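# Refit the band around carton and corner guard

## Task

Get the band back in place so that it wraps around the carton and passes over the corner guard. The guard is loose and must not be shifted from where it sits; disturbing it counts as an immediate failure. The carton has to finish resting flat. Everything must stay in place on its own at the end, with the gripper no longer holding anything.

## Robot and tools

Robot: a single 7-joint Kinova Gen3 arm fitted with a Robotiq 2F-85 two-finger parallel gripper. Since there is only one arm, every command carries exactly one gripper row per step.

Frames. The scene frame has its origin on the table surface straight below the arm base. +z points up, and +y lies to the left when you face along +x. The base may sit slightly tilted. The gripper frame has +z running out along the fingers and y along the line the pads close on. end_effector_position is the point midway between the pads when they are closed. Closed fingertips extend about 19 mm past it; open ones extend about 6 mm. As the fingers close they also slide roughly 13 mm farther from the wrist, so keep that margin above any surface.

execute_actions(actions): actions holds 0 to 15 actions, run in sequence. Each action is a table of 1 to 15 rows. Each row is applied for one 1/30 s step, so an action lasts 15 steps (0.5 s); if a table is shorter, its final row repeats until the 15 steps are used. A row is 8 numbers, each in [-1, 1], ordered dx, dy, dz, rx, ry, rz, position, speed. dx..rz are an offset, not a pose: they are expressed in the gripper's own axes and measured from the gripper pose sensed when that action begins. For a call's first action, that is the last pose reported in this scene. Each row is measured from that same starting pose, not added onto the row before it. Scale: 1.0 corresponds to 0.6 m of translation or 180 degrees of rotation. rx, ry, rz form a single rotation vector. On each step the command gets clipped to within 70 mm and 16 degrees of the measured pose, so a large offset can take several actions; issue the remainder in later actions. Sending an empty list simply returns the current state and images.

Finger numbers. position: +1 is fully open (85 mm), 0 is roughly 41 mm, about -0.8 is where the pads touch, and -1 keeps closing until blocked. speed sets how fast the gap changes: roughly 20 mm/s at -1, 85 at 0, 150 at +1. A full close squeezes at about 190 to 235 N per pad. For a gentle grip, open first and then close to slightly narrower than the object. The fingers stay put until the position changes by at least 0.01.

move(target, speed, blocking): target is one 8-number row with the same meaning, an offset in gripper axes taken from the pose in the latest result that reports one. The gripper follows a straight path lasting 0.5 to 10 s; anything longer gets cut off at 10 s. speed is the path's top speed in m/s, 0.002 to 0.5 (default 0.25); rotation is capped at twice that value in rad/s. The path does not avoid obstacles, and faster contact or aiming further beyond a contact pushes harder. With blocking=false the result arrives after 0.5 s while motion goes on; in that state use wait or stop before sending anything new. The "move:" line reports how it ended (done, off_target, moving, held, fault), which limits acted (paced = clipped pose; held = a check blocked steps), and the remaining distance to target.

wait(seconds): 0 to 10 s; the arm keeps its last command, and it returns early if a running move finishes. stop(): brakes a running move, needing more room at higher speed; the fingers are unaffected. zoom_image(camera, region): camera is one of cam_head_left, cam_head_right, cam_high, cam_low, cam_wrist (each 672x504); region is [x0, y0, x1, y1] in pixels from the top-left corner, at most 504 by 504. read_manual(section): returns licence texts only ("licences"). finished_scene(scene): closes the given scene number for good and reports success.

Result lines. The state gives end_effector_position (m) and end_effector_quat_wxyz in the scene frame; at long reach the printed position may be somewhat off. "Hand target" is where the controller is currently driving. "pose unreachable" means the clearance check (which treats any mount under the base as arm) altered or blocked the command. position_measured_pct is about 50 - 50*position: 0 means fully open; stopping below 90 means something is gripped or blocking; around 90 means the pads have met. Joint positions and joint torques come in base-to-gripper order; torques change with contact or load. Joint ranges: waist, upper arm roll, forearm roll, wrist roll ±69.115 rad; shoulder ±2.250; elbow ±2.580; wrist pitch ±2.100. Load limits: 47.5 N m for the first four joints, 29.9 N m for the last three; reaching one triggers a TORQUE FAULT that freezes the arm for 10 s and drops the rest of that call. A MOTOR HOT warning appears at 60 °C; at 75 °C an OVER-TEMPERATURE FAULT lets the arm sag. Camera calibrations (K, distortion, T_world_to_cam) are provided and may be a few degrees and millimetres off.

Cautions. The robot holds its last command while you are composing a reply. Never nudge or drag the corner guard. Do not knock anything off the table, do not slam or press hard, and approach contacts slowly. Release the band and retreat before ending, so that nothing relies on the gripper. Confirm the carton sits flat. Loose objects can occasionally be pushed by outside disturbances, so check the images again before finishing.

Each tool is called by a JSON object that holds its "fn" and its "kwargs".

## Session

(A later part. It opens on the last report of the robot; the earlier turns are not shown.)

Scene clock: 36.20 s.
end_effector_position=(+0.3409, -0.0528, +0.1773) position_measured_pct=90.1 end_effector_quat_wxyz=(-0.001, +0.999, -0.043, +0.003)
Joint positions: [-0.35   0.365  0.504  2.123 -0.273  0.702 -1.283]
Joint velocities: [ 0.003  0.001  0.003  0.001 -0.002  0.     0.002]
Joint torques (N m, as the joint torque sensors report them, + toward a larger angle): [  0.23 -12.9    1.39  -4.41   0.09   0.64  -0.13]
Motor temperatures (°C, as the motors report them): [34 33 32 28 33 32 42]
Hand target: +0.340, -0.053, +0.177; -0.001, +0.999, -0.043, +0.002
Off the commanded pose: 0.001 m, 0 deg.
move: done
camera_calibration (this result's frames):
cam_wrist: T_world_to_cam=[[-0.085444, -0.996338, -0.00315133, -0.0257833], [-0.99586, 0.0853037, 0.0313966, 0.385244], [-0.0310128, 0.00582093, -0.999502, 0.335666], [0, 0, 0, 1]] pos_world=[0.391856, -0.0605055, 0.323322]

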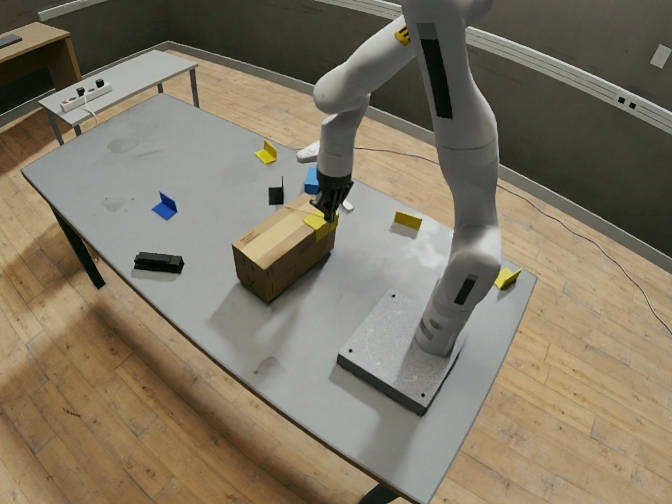

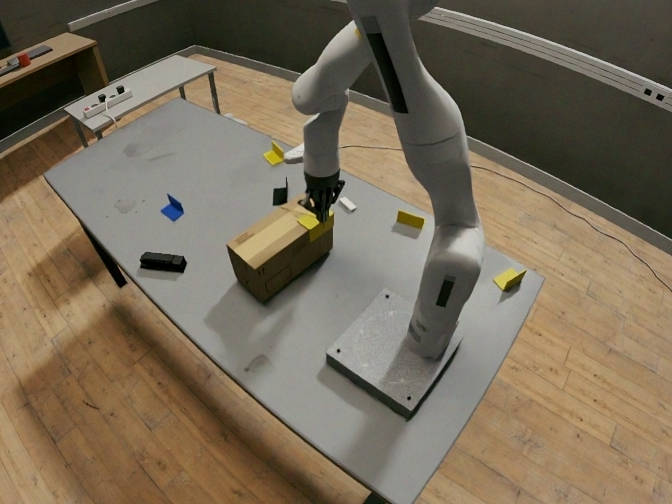

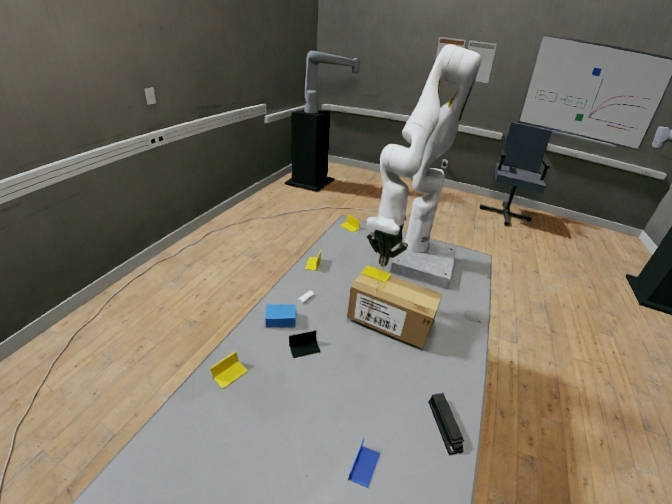

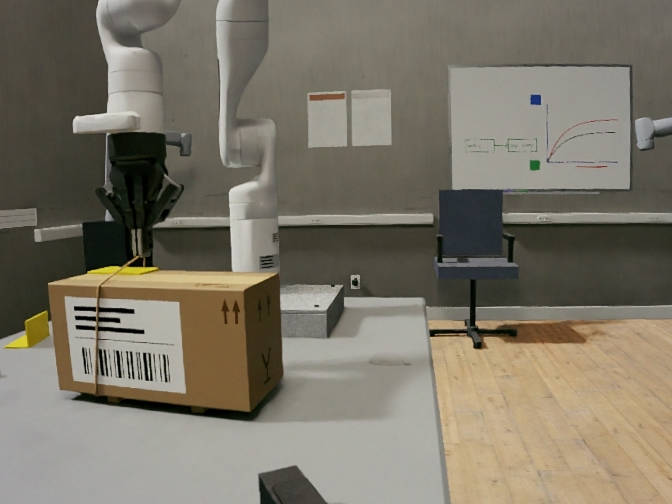

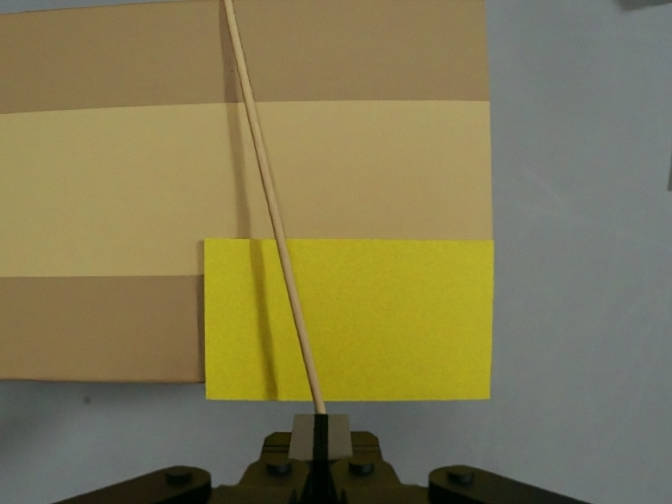

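{"fn": "move", "kwargs": {"target": [0,0.032,0,0,0,0,-0.83,-1], "speed": 0.025}}

{"fn": "move", "kwargs": {"target": [0.012,-0.038,0,0,0,0,-0.83,-1], "speed": 0.03}}

{"fn": "zoom_image", "kwargs": {"camera": "cam_head_left", "region": [225,185,345,305]}}

{"fn": "zoom_image", "kwargs": {"camera": "cam_low", "region": [40,250,300,430]}}

Scene clock: 39.30 s.
end_effector_position=(+0.3401, -0.0714, +0.1774) position_measured_pct=90.1 end_effector_quat_wxyz=(-0.001, +0.999, -0.042, +0.004)
Joint positions: [-0.295  0.369  0.505  2.117 -0.277  0.704 -1.223]
Joint velocities: [ 0.002  0.002  0.002 -0.001 -0.002 -0.001  0.003]
Joint torques (N m, as the joint torque sensors report them, + toward a larger angle): [  0.35 -12.62   1.61  -4.49   0.1    0.75   0.26]
Motor temperatures (°C, as the motors report them): [34 33 32 28 33 32 42]
Hand target: +0.339, -0.072, +0.177; -0.001, +0.999, -0.043, +0.003
Off the commanded pose: 0.001 m, 0 deg.
move: done
camera_calibration (this result's frames):
cam_wrist: T_world_to_cam=[[-0.0842837, -0.996437, -0.00318008, -0.0448688], [-0.996014, 0.0841536, 0.0295529, 0.38636], [-0.02918, 0.00565823, -0.999558, 0.335206], [0, 0, 0, 1]] pos_world=[0.39082, -0.0791192, 0.323497]

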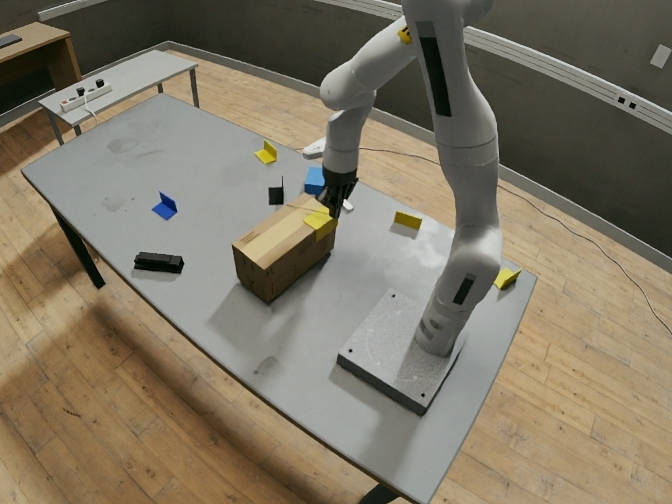

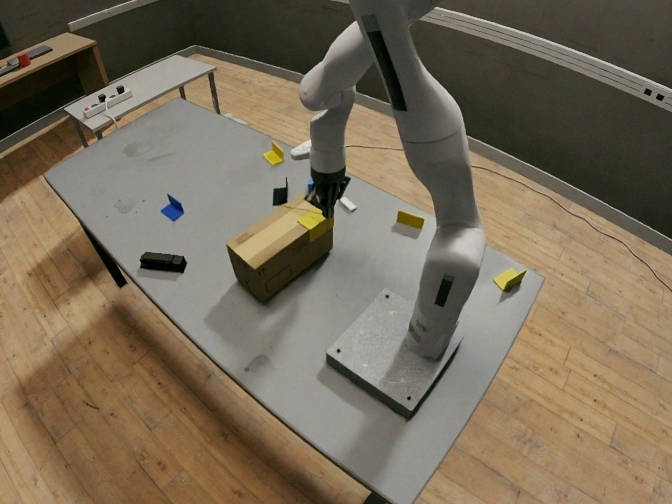

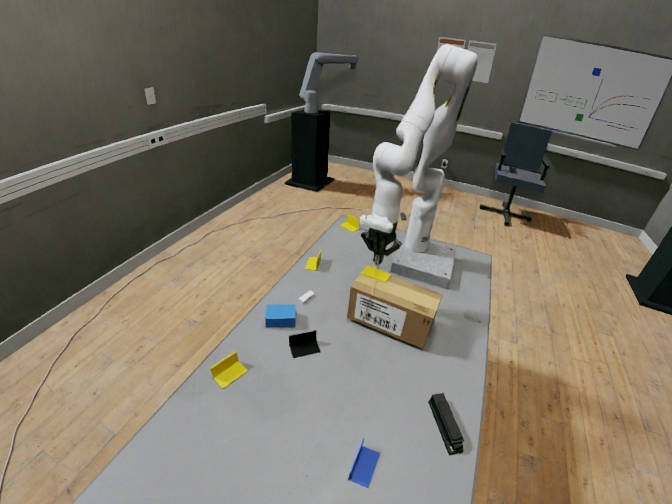

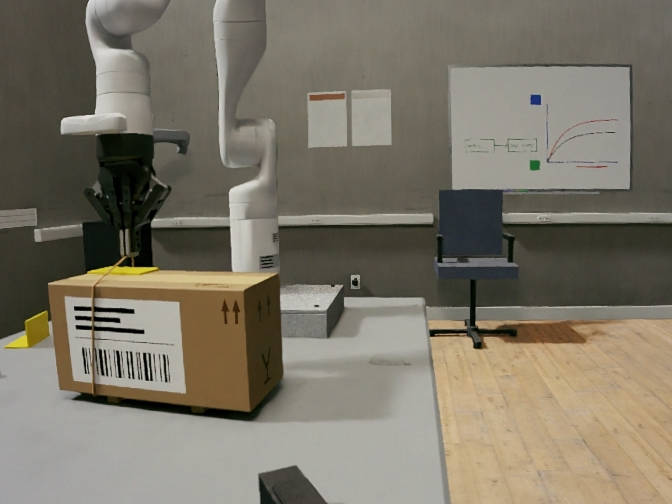

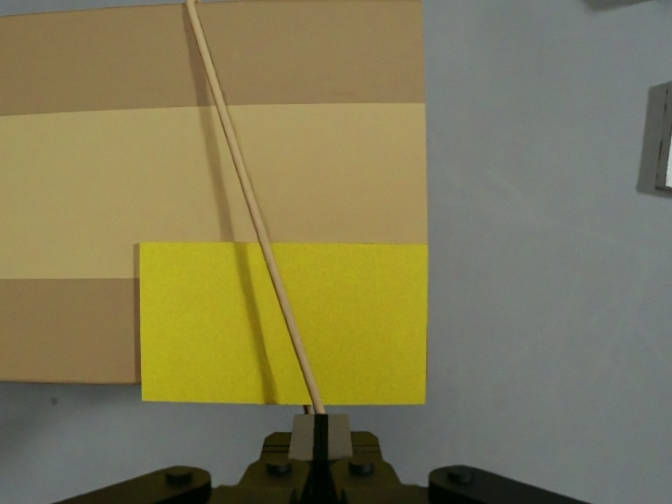

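Scene clock: 40.33 s.
end_effector_position=(+0.3499, -0.0495, +0.1775) position_measured_pct=90.1 end_effector_quat_wxyz=(-0.001, +0.999, -0.043, +0.004)
Joint positions: [-0.357  0.378  0.502  2.1   -0.279  0.71  -1.29 ]
Joint velocities: [-0.003  0.    -0.003 -0.001  0.002 -0.001 -0.002]
Joint torques (N m, as the joint torque sensors report them, + toward a larger angle): [ -0.12 -13.13   1.22  -4.69   0.28   0.3   -0.22]
Motor temperatures (°C, as the motors report them): [34 33 32 28 33 32 42]
Hand target: +0.349, -0.049, +0.177; -0.001, +0.999, -0.042, +0.004
Off the commanded pose: 0.001 m, 0 deg.
move: done
camera_calibration (this result's frames):
cam_wrist: T_world_to_cam=[[-0.0845728, -0.996413, -0.00301363, -0.0221371], [-0.996022, 0.0844537, 0.0284158, 0.394429], [-0.0280593, 0.00540484, -0.999592, 0.335086], [0, 0, 0, 1]] pos_world=[0.40039, -0.0571798, 0.323674]

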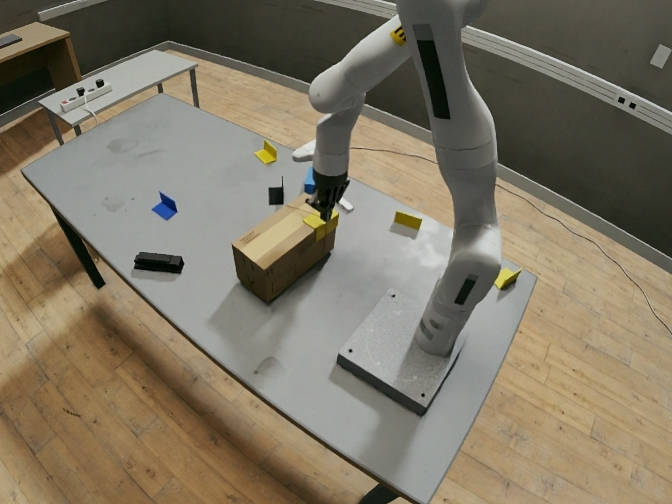

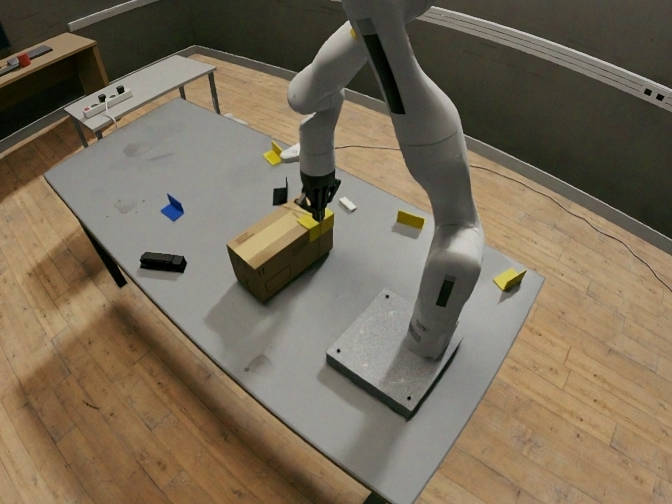

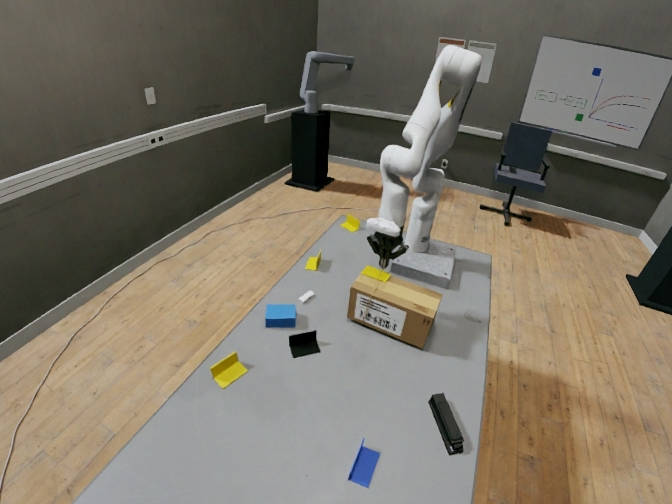

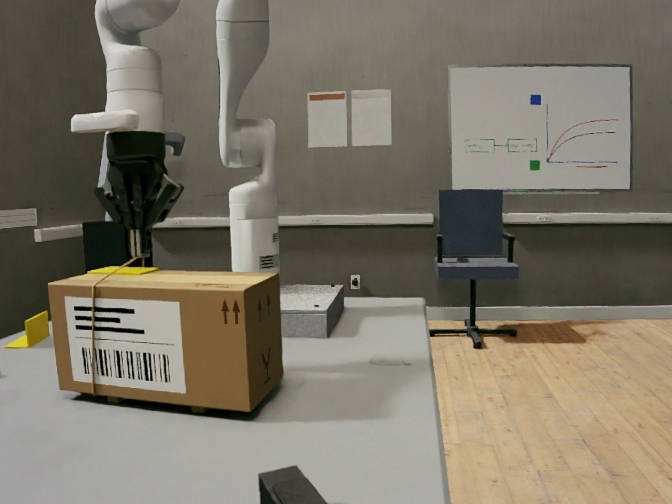

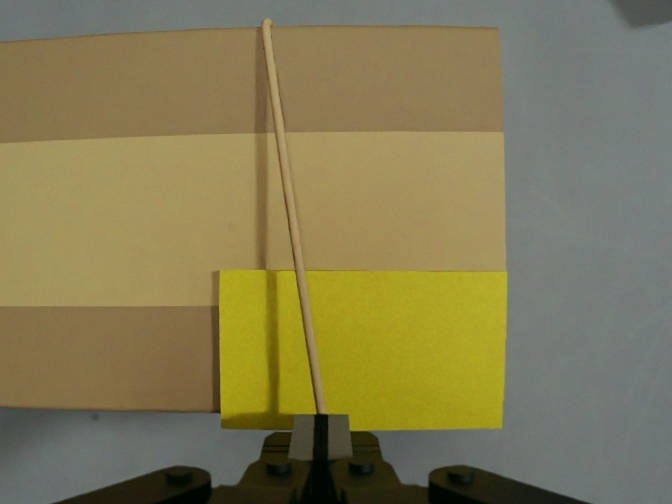

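Region (225, 185, 345, 305) of cam_head_left's 672x504 image, scaled by 4.200, with more detail than that image has.

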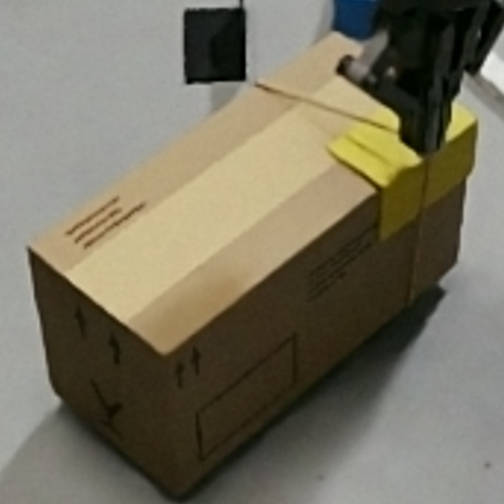

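Region (40, 250, 300, 430) of cam_low's 672x504 image, scaled by 1.938, with more detail than that image has; it fills the top 349 rows of this view, and the rest is white.

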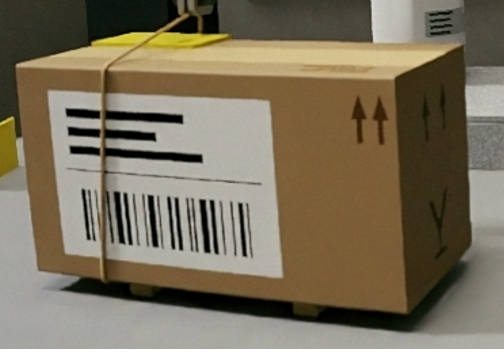

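{"fn": "move", "kwargs": {"target": [0.012,0.005,0.009,0,0,0,-0.83,-1], "speed": 0.02}}

{"fn": "move", "kwargs": {"target": [0,0,0.011,0,0,0,-0.83,-1], "speed": 0.012}}

Scene clock: 45.30 s.
end_effector_position=(+0.3571, -0.0529, +0.1722) position_measured_pct=90.1 end_effector_quat_wxyz=(-0.001, +0.999, -0.042, +0.005)
Joint positions: [-0.336  0.403  0.492  2.084 -0.294  0.703 -1.27 ]
Joint velocities: [ 0.002  0.003  0.001  0.001 -0.001  0.     0.001]
Joint torques (N m, as the joint torque sensors report them, + toward a larger angle): [  0.19 -13.56   1.82  -5.21  -0.04   0.28   0.23]
Motor temperatures (°C, as the motors report them): [34 33 32 28 33 32 42]
Hand target: +0.357, -0.053, +0.172; -0.001, +0.999, -0.043, +0.004
Off the commanded pose: 0.000 m, 0 deg.
move: done
camera_calibration (this result's frames):
cam_wrist: T_world_to_cam=[[-0.0840464, -0.996457, -0.00307636, -0.0251116], [-0.996085, 0.0839293, 0.0277676, 0.402202], [-0.0274111, 0.00539809, -0.99961, 0.329776], [0, 0, 0, 1]] pos_world=[0.407557, -0.0605594, 0.318402]

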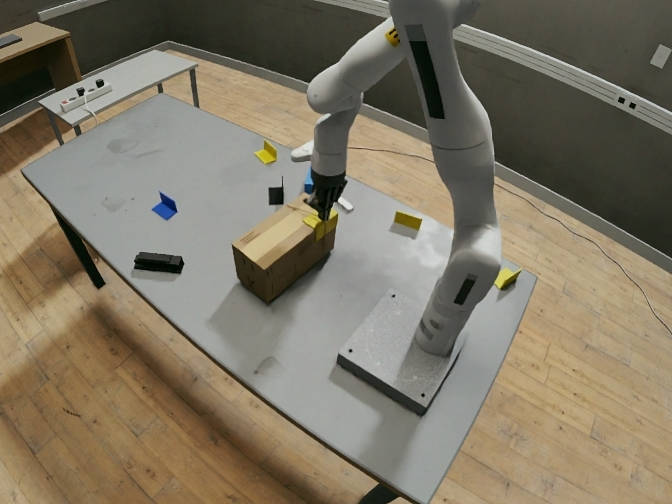

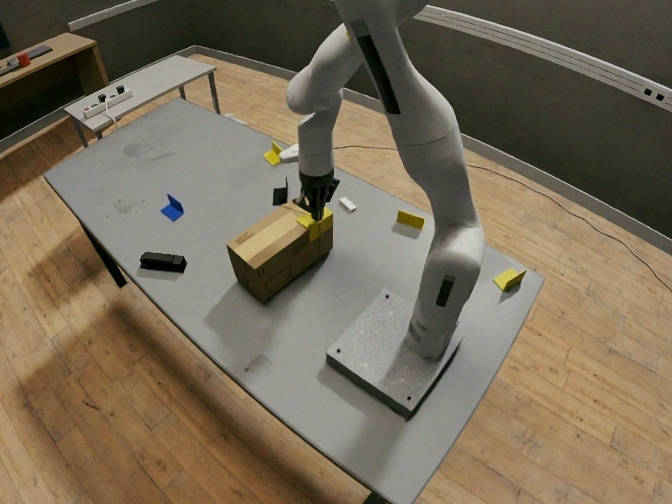

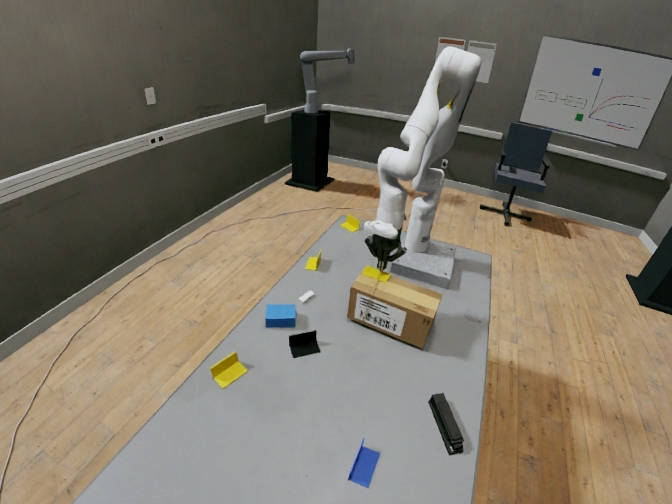

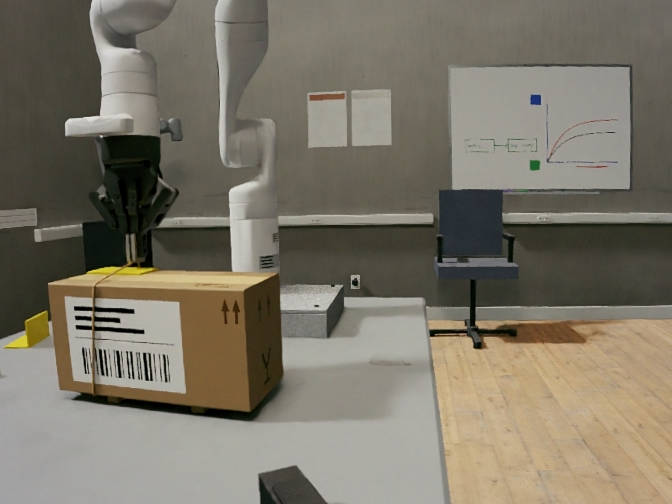

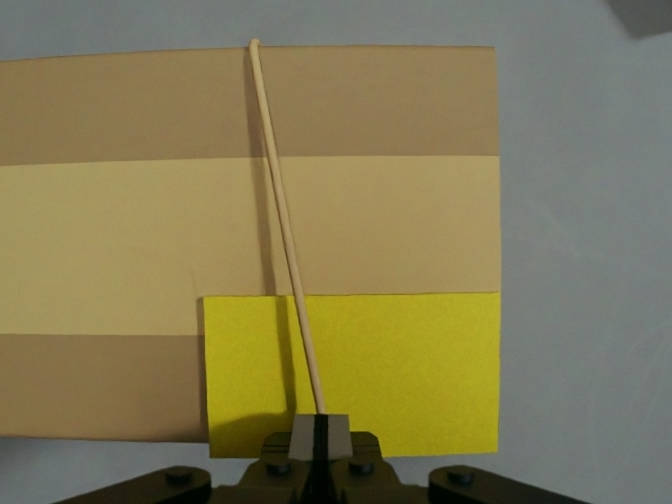

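Scene clock: 46.07 s.
end_effector_position=(+0.3574, -0.0528, +0.1658) position_measured_pct=90.1 end_effector_quat_wxyz=(-0.001, +0.999, -0.042, +0.005)
Joint positions: [-0.327  0.417  0.482  2.092 -0.306  0.682 -1.258]
Joint velocities: [ 0.001 -0.     0.001 -0.003 -0.001  0.001  0.001]
Joint torques (N m, as the joint torque sensors report them, + toward a larger angle): [ -0.26 -13.27   1.09  -4.72   0.17  -0.13   0.24]
Motor temperatures (°C, as the motors report them): [34 33 32 28 33 32 42]
Hand target: +0.357, -0.053, +0.166; -0.001, +0.999, -0.042, +0.005
Off the commanded pose: 0.000 m, 0 deg.
move: done
camera_calibration (this result's frames):
cam_wrist: T_world_to_cam=[[-0.0838558, -0.996472, -0.00330904, -0.0250455], [-0.996116, 0.0837354, 0.0272176, 0.402716], [-0.0268445, 0.00557854, -0.999624, 0.32318], [0, 0, 0, 1]] pos_world=[0.407727, -0.0604816, 0.312015]

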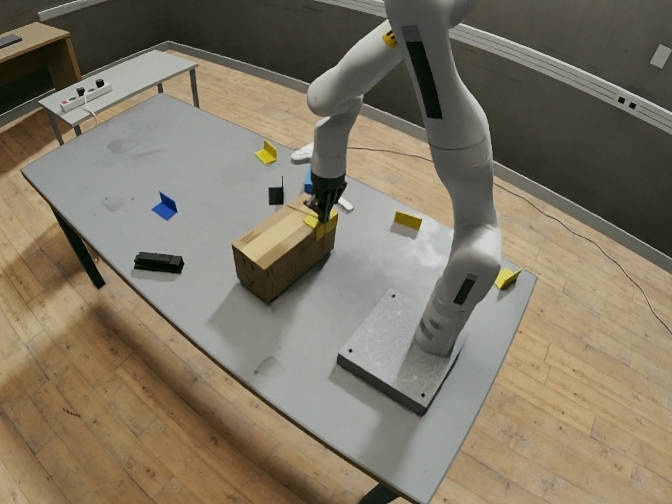

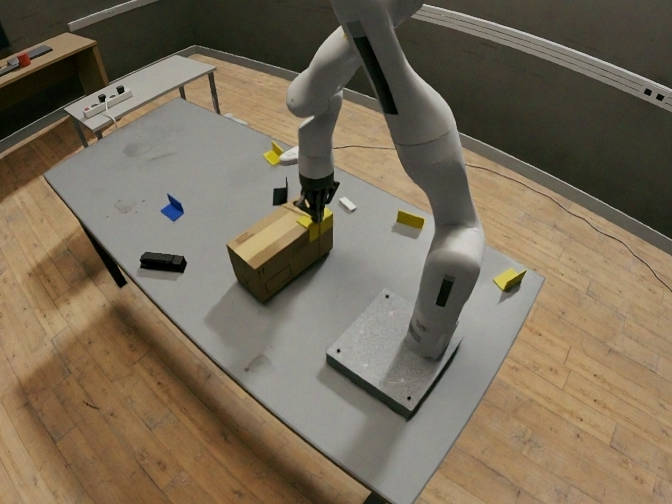

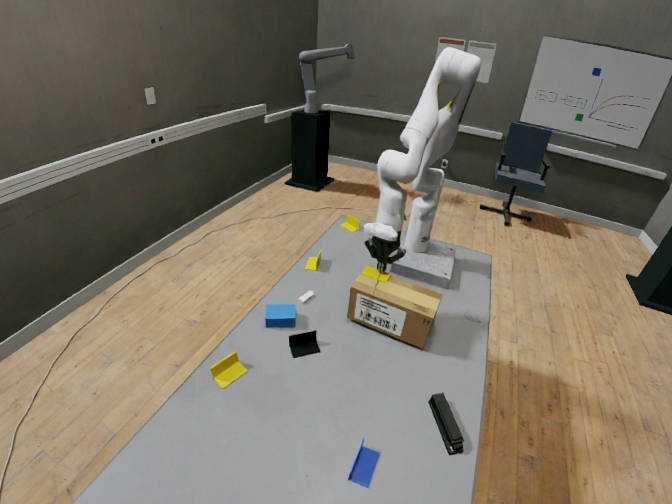

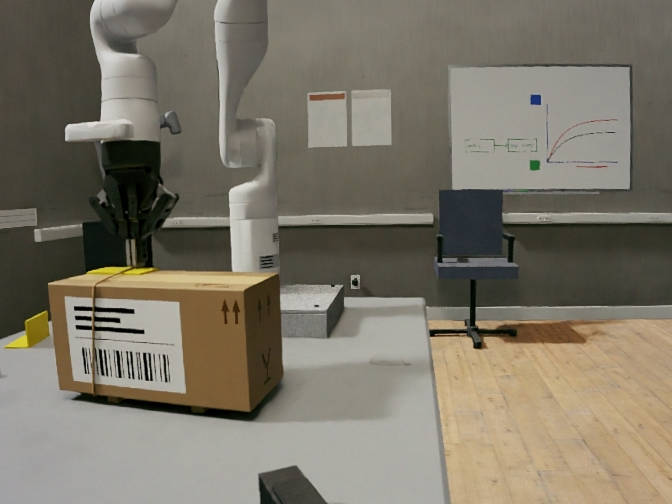

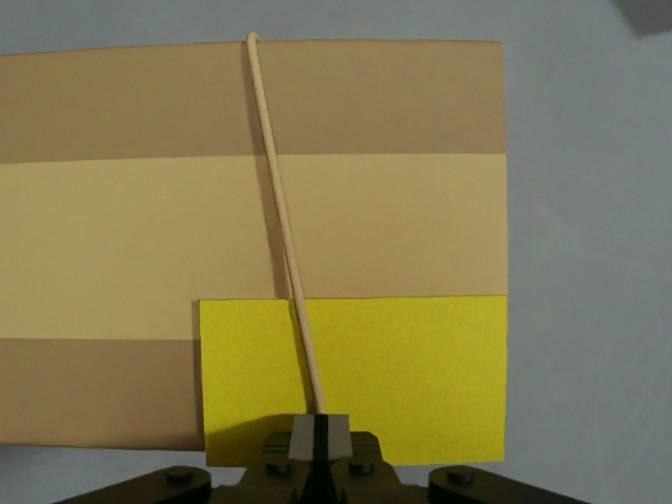

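{"fn": "execute_actions", "kwargs": {"actions": [[[0,0,0,0,0,0,-0.7,-1]]]}}

{"fn": "move", "kwargs": {"target": [0,0,-0.022,0,0,0,-0.7,-1], "speed": 0.03}}

{"fn": "move", "kwargs": {"target": [0.172,-0.027,0,0,0,0,-0.58,-1], "speed": 0.15}}

Scene clock: 50.03 s.
end_effector_position=(+0.3575, -0.0528, +0.1658) position_measured_pct=84.9 end_effector_quat_wxyz=(-0.001, +0.999, -0.042, +0.005)
Joint positions: [-0.327  0.417  0.482  2.092 -0.306  0.682 -1.258]
Joint velocities: [ 0.     0.     0.    -0.001 -0.001  0.     0.   ]
Joint torques (N m, as the joint torque sensors report them, + toward a larger angle): [  0.   -13.4    1.4   -5.24   0.09   0.05   0.13]
Motor temperatures (°C, as the motors report them): [34 33 32 28 33 32 42]
Hand target: +0.357, -0.053, +0.166; -0.001, +0.999, -0.042, +0.005
Off the commanded pose: 0.000 m, 0 deg.
camera_calibration (this result's frames):
cam_wrist: T_world_to_cam=[[-0.083736, -0.996482, -0.00340895, -0.0249857], [-0.99613, 0.0836137, 0.0270957, 0.402786], [-0.0267154, 0.00566464, -0.999627, 0.323164], [0, 0, 0, 1]] pos_world=[0.407769, -0.0604068, 0.312045]

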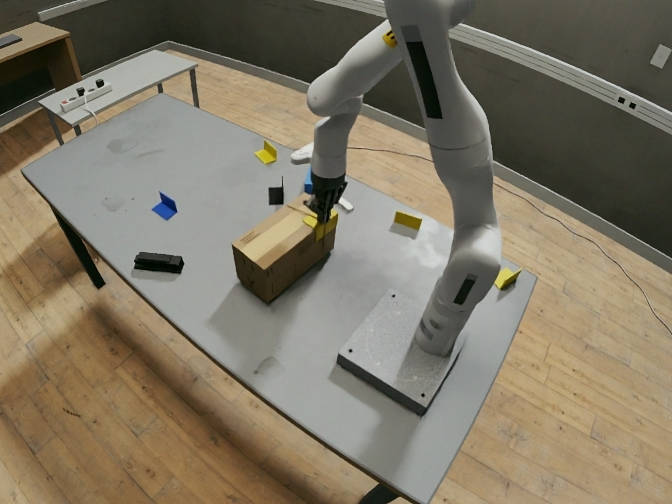

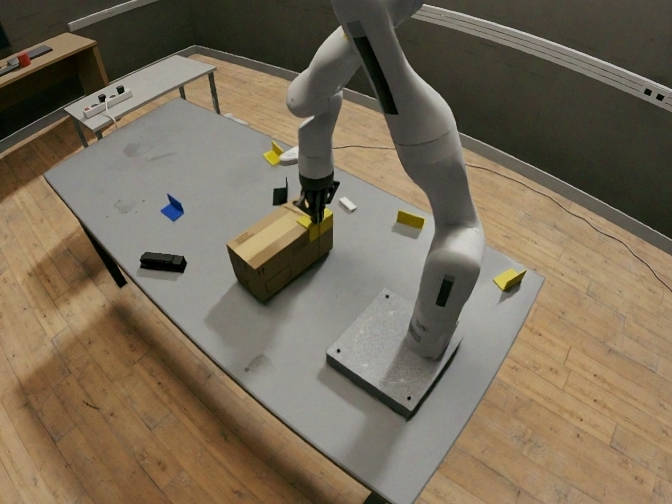

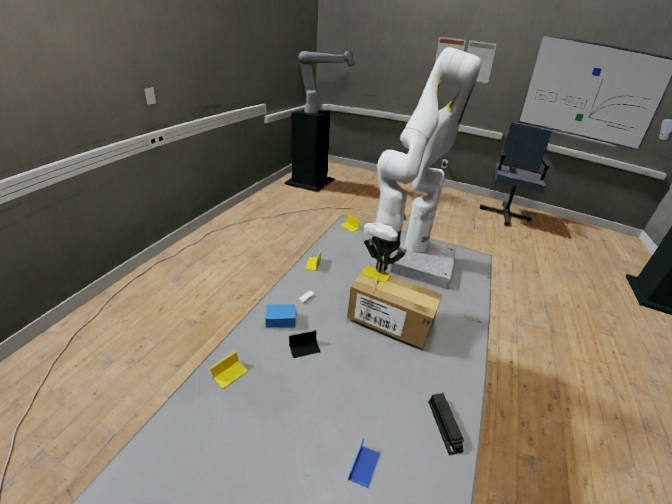

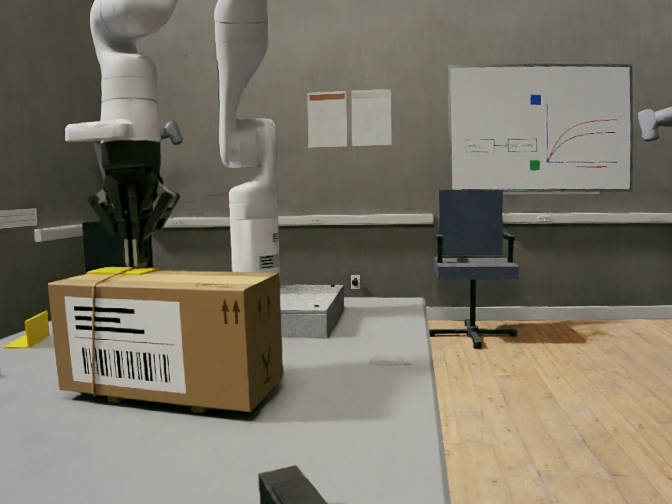

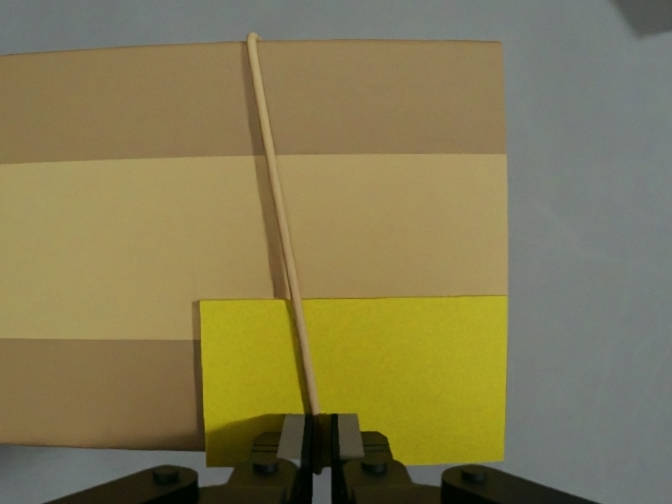

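Scene clock: 50.73 s.
end_effector_position=(+0.3572, -0.0530, +0.1789) position_measured_pct=84.9 end_effector_quat_wxyz=(-0.001, +0.999, -0.042, +0.005)
Joint positions: [-0.345  0.389  0.501  2.076 -0.282  0.724 -1.281]
Joint velocities: [-0.001 -0.003 -0.001  0.     0.     0.001 -0.001]
Joint torques (N m, as the joint torque sensors report them, + toward a larger angle): [ -0.18 -13.16   0.67  -5.41   0.05  -0.25  -0.01]
Motor temperatures (°C, as the motors report them): [34 33 32 28 33 32 42]
Hand target: +0.357, -0.053, +0.179; -0.001, +0.999, -0.042, +0.005
Off the commanded pose: 0.000 m, 0 deg.
move: done
camera_calibration (this result's frames):
cam_wrist: T_world_to_cam=[[-0.0840987, -0.996453, -0.00312705, -0.025072], [-0.99609, 0.083982, 0.0274273, 0.402151], [-0.0270674, 0.00542143, -0.999619, 0.336356], [0, 0, 0, 1]] pos_world=[0.407574, -0.06058, 0.325119]

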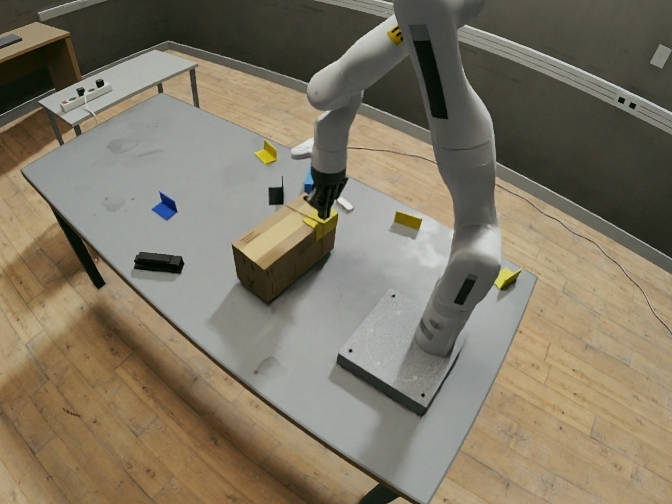

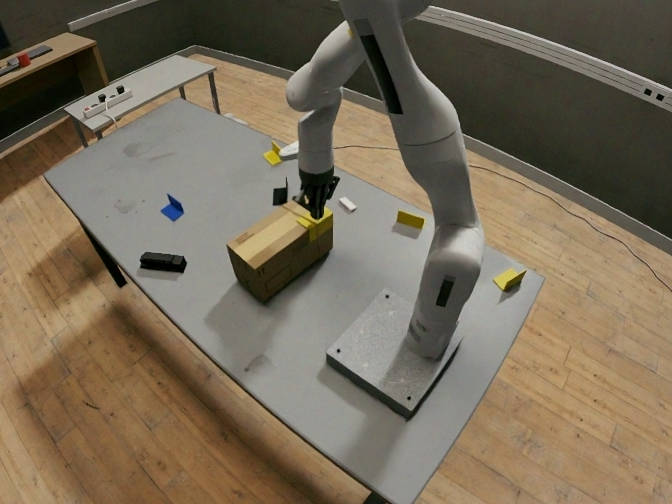

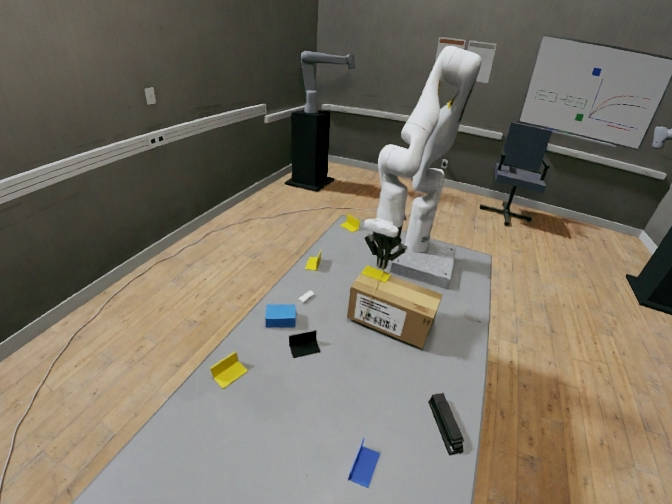

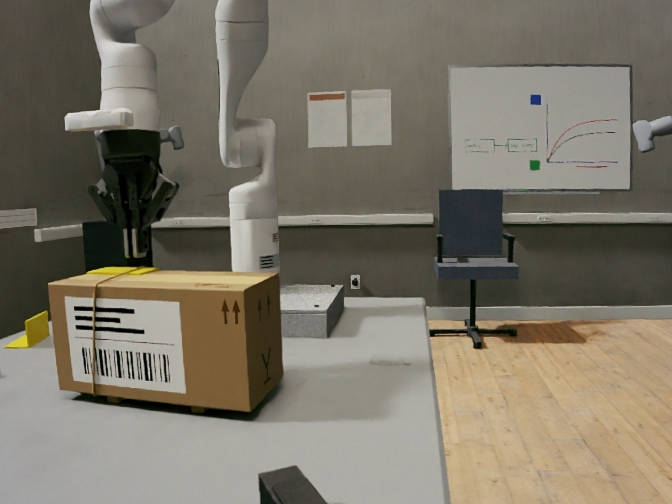

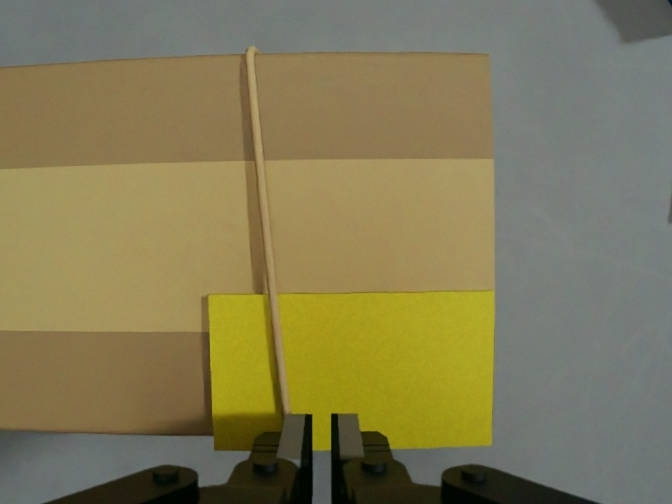

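Scene clock: 51.80 s.
end_effector_position=(+0.4615, -0.0458, +0.1806) position_measured_pct=79.0 end_effector_quat_wxyz=(-0.001, +0.999, -0.042, +0.005)
Joint positions: [-0.308  0.576  0.472  1.739 -0.327  0.888 -1.313]
Joint velocities: [ 0.003  0.011  0.    -0.003 -0.     0.001  0.   ]
Joint torques (N m, as the joint torque sensors report them, + toward a larger angle): [ -0.17 -17.88   2.44  -6.28   0.    -0.31   0.13]
Motor temperatures (°C, as the motors report them): [34 33 32 28 33 32 42]
Hand target: +0.461, -0.046, +0.180; -0.001, +0.999, -0.043, +0.005
Off the commanded pose: 0.001 m, 0 deg.
move: done
camera_calibration (this result's frames):
cam_wrist: T_world_to_cam=[[-0.0840903, -0.996453, -0.00328406, -0.00917049], [-0.996114, 0.0839741, 0.0265734, 0.505522], [-0.0262034, 0.00550587, -0.999641, 0.340416], [0, 0, 0, 1]] pos_world=[0.511706, -0.053463, 0.326831]

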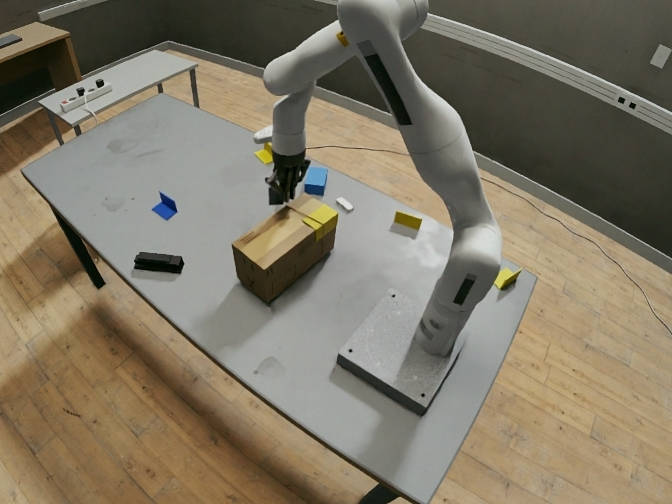

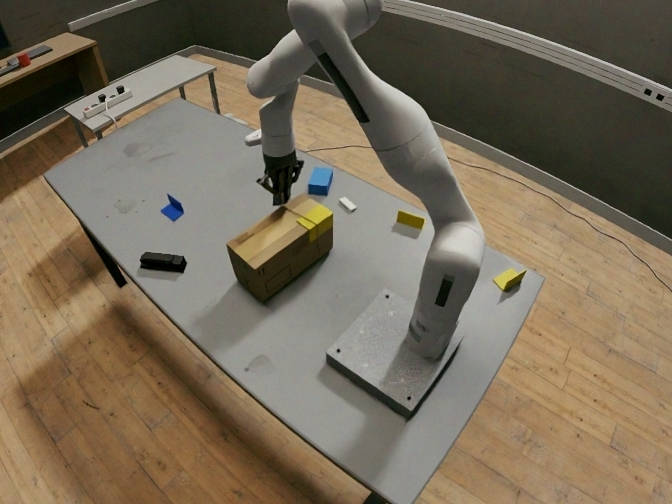

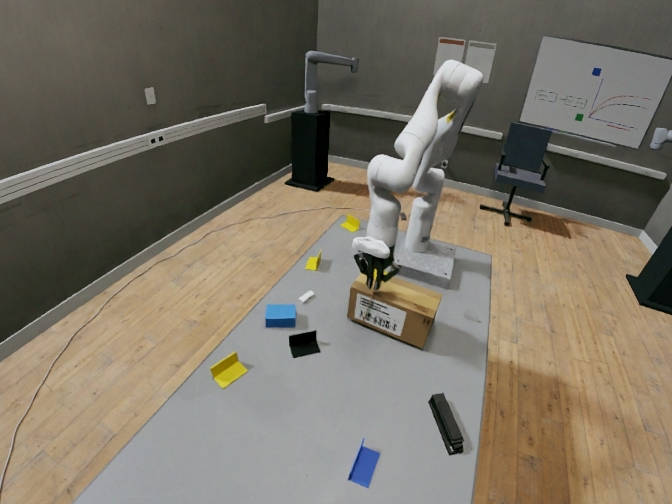

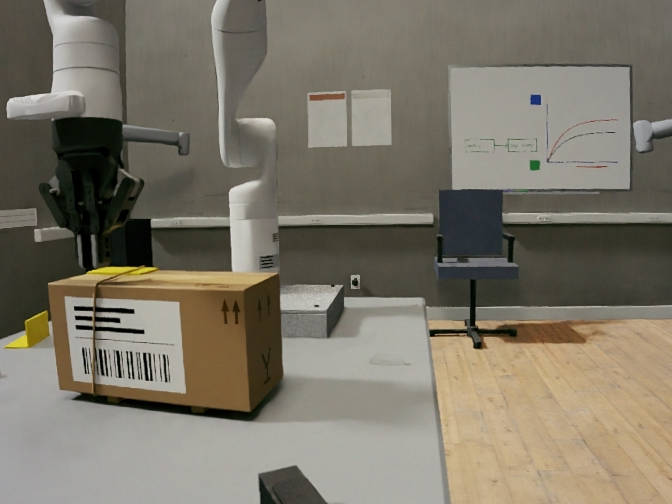

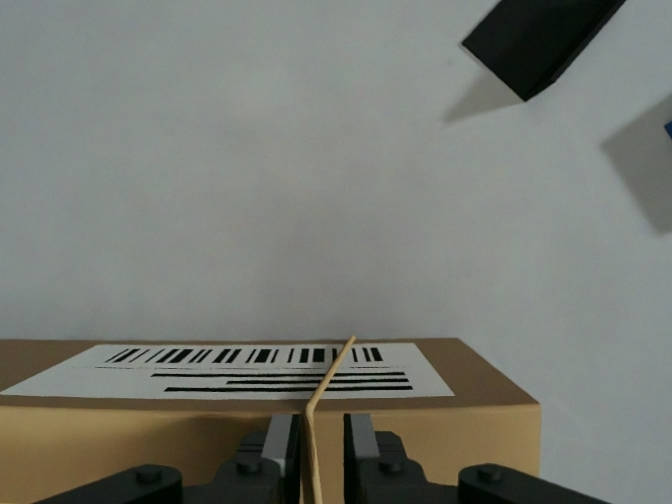

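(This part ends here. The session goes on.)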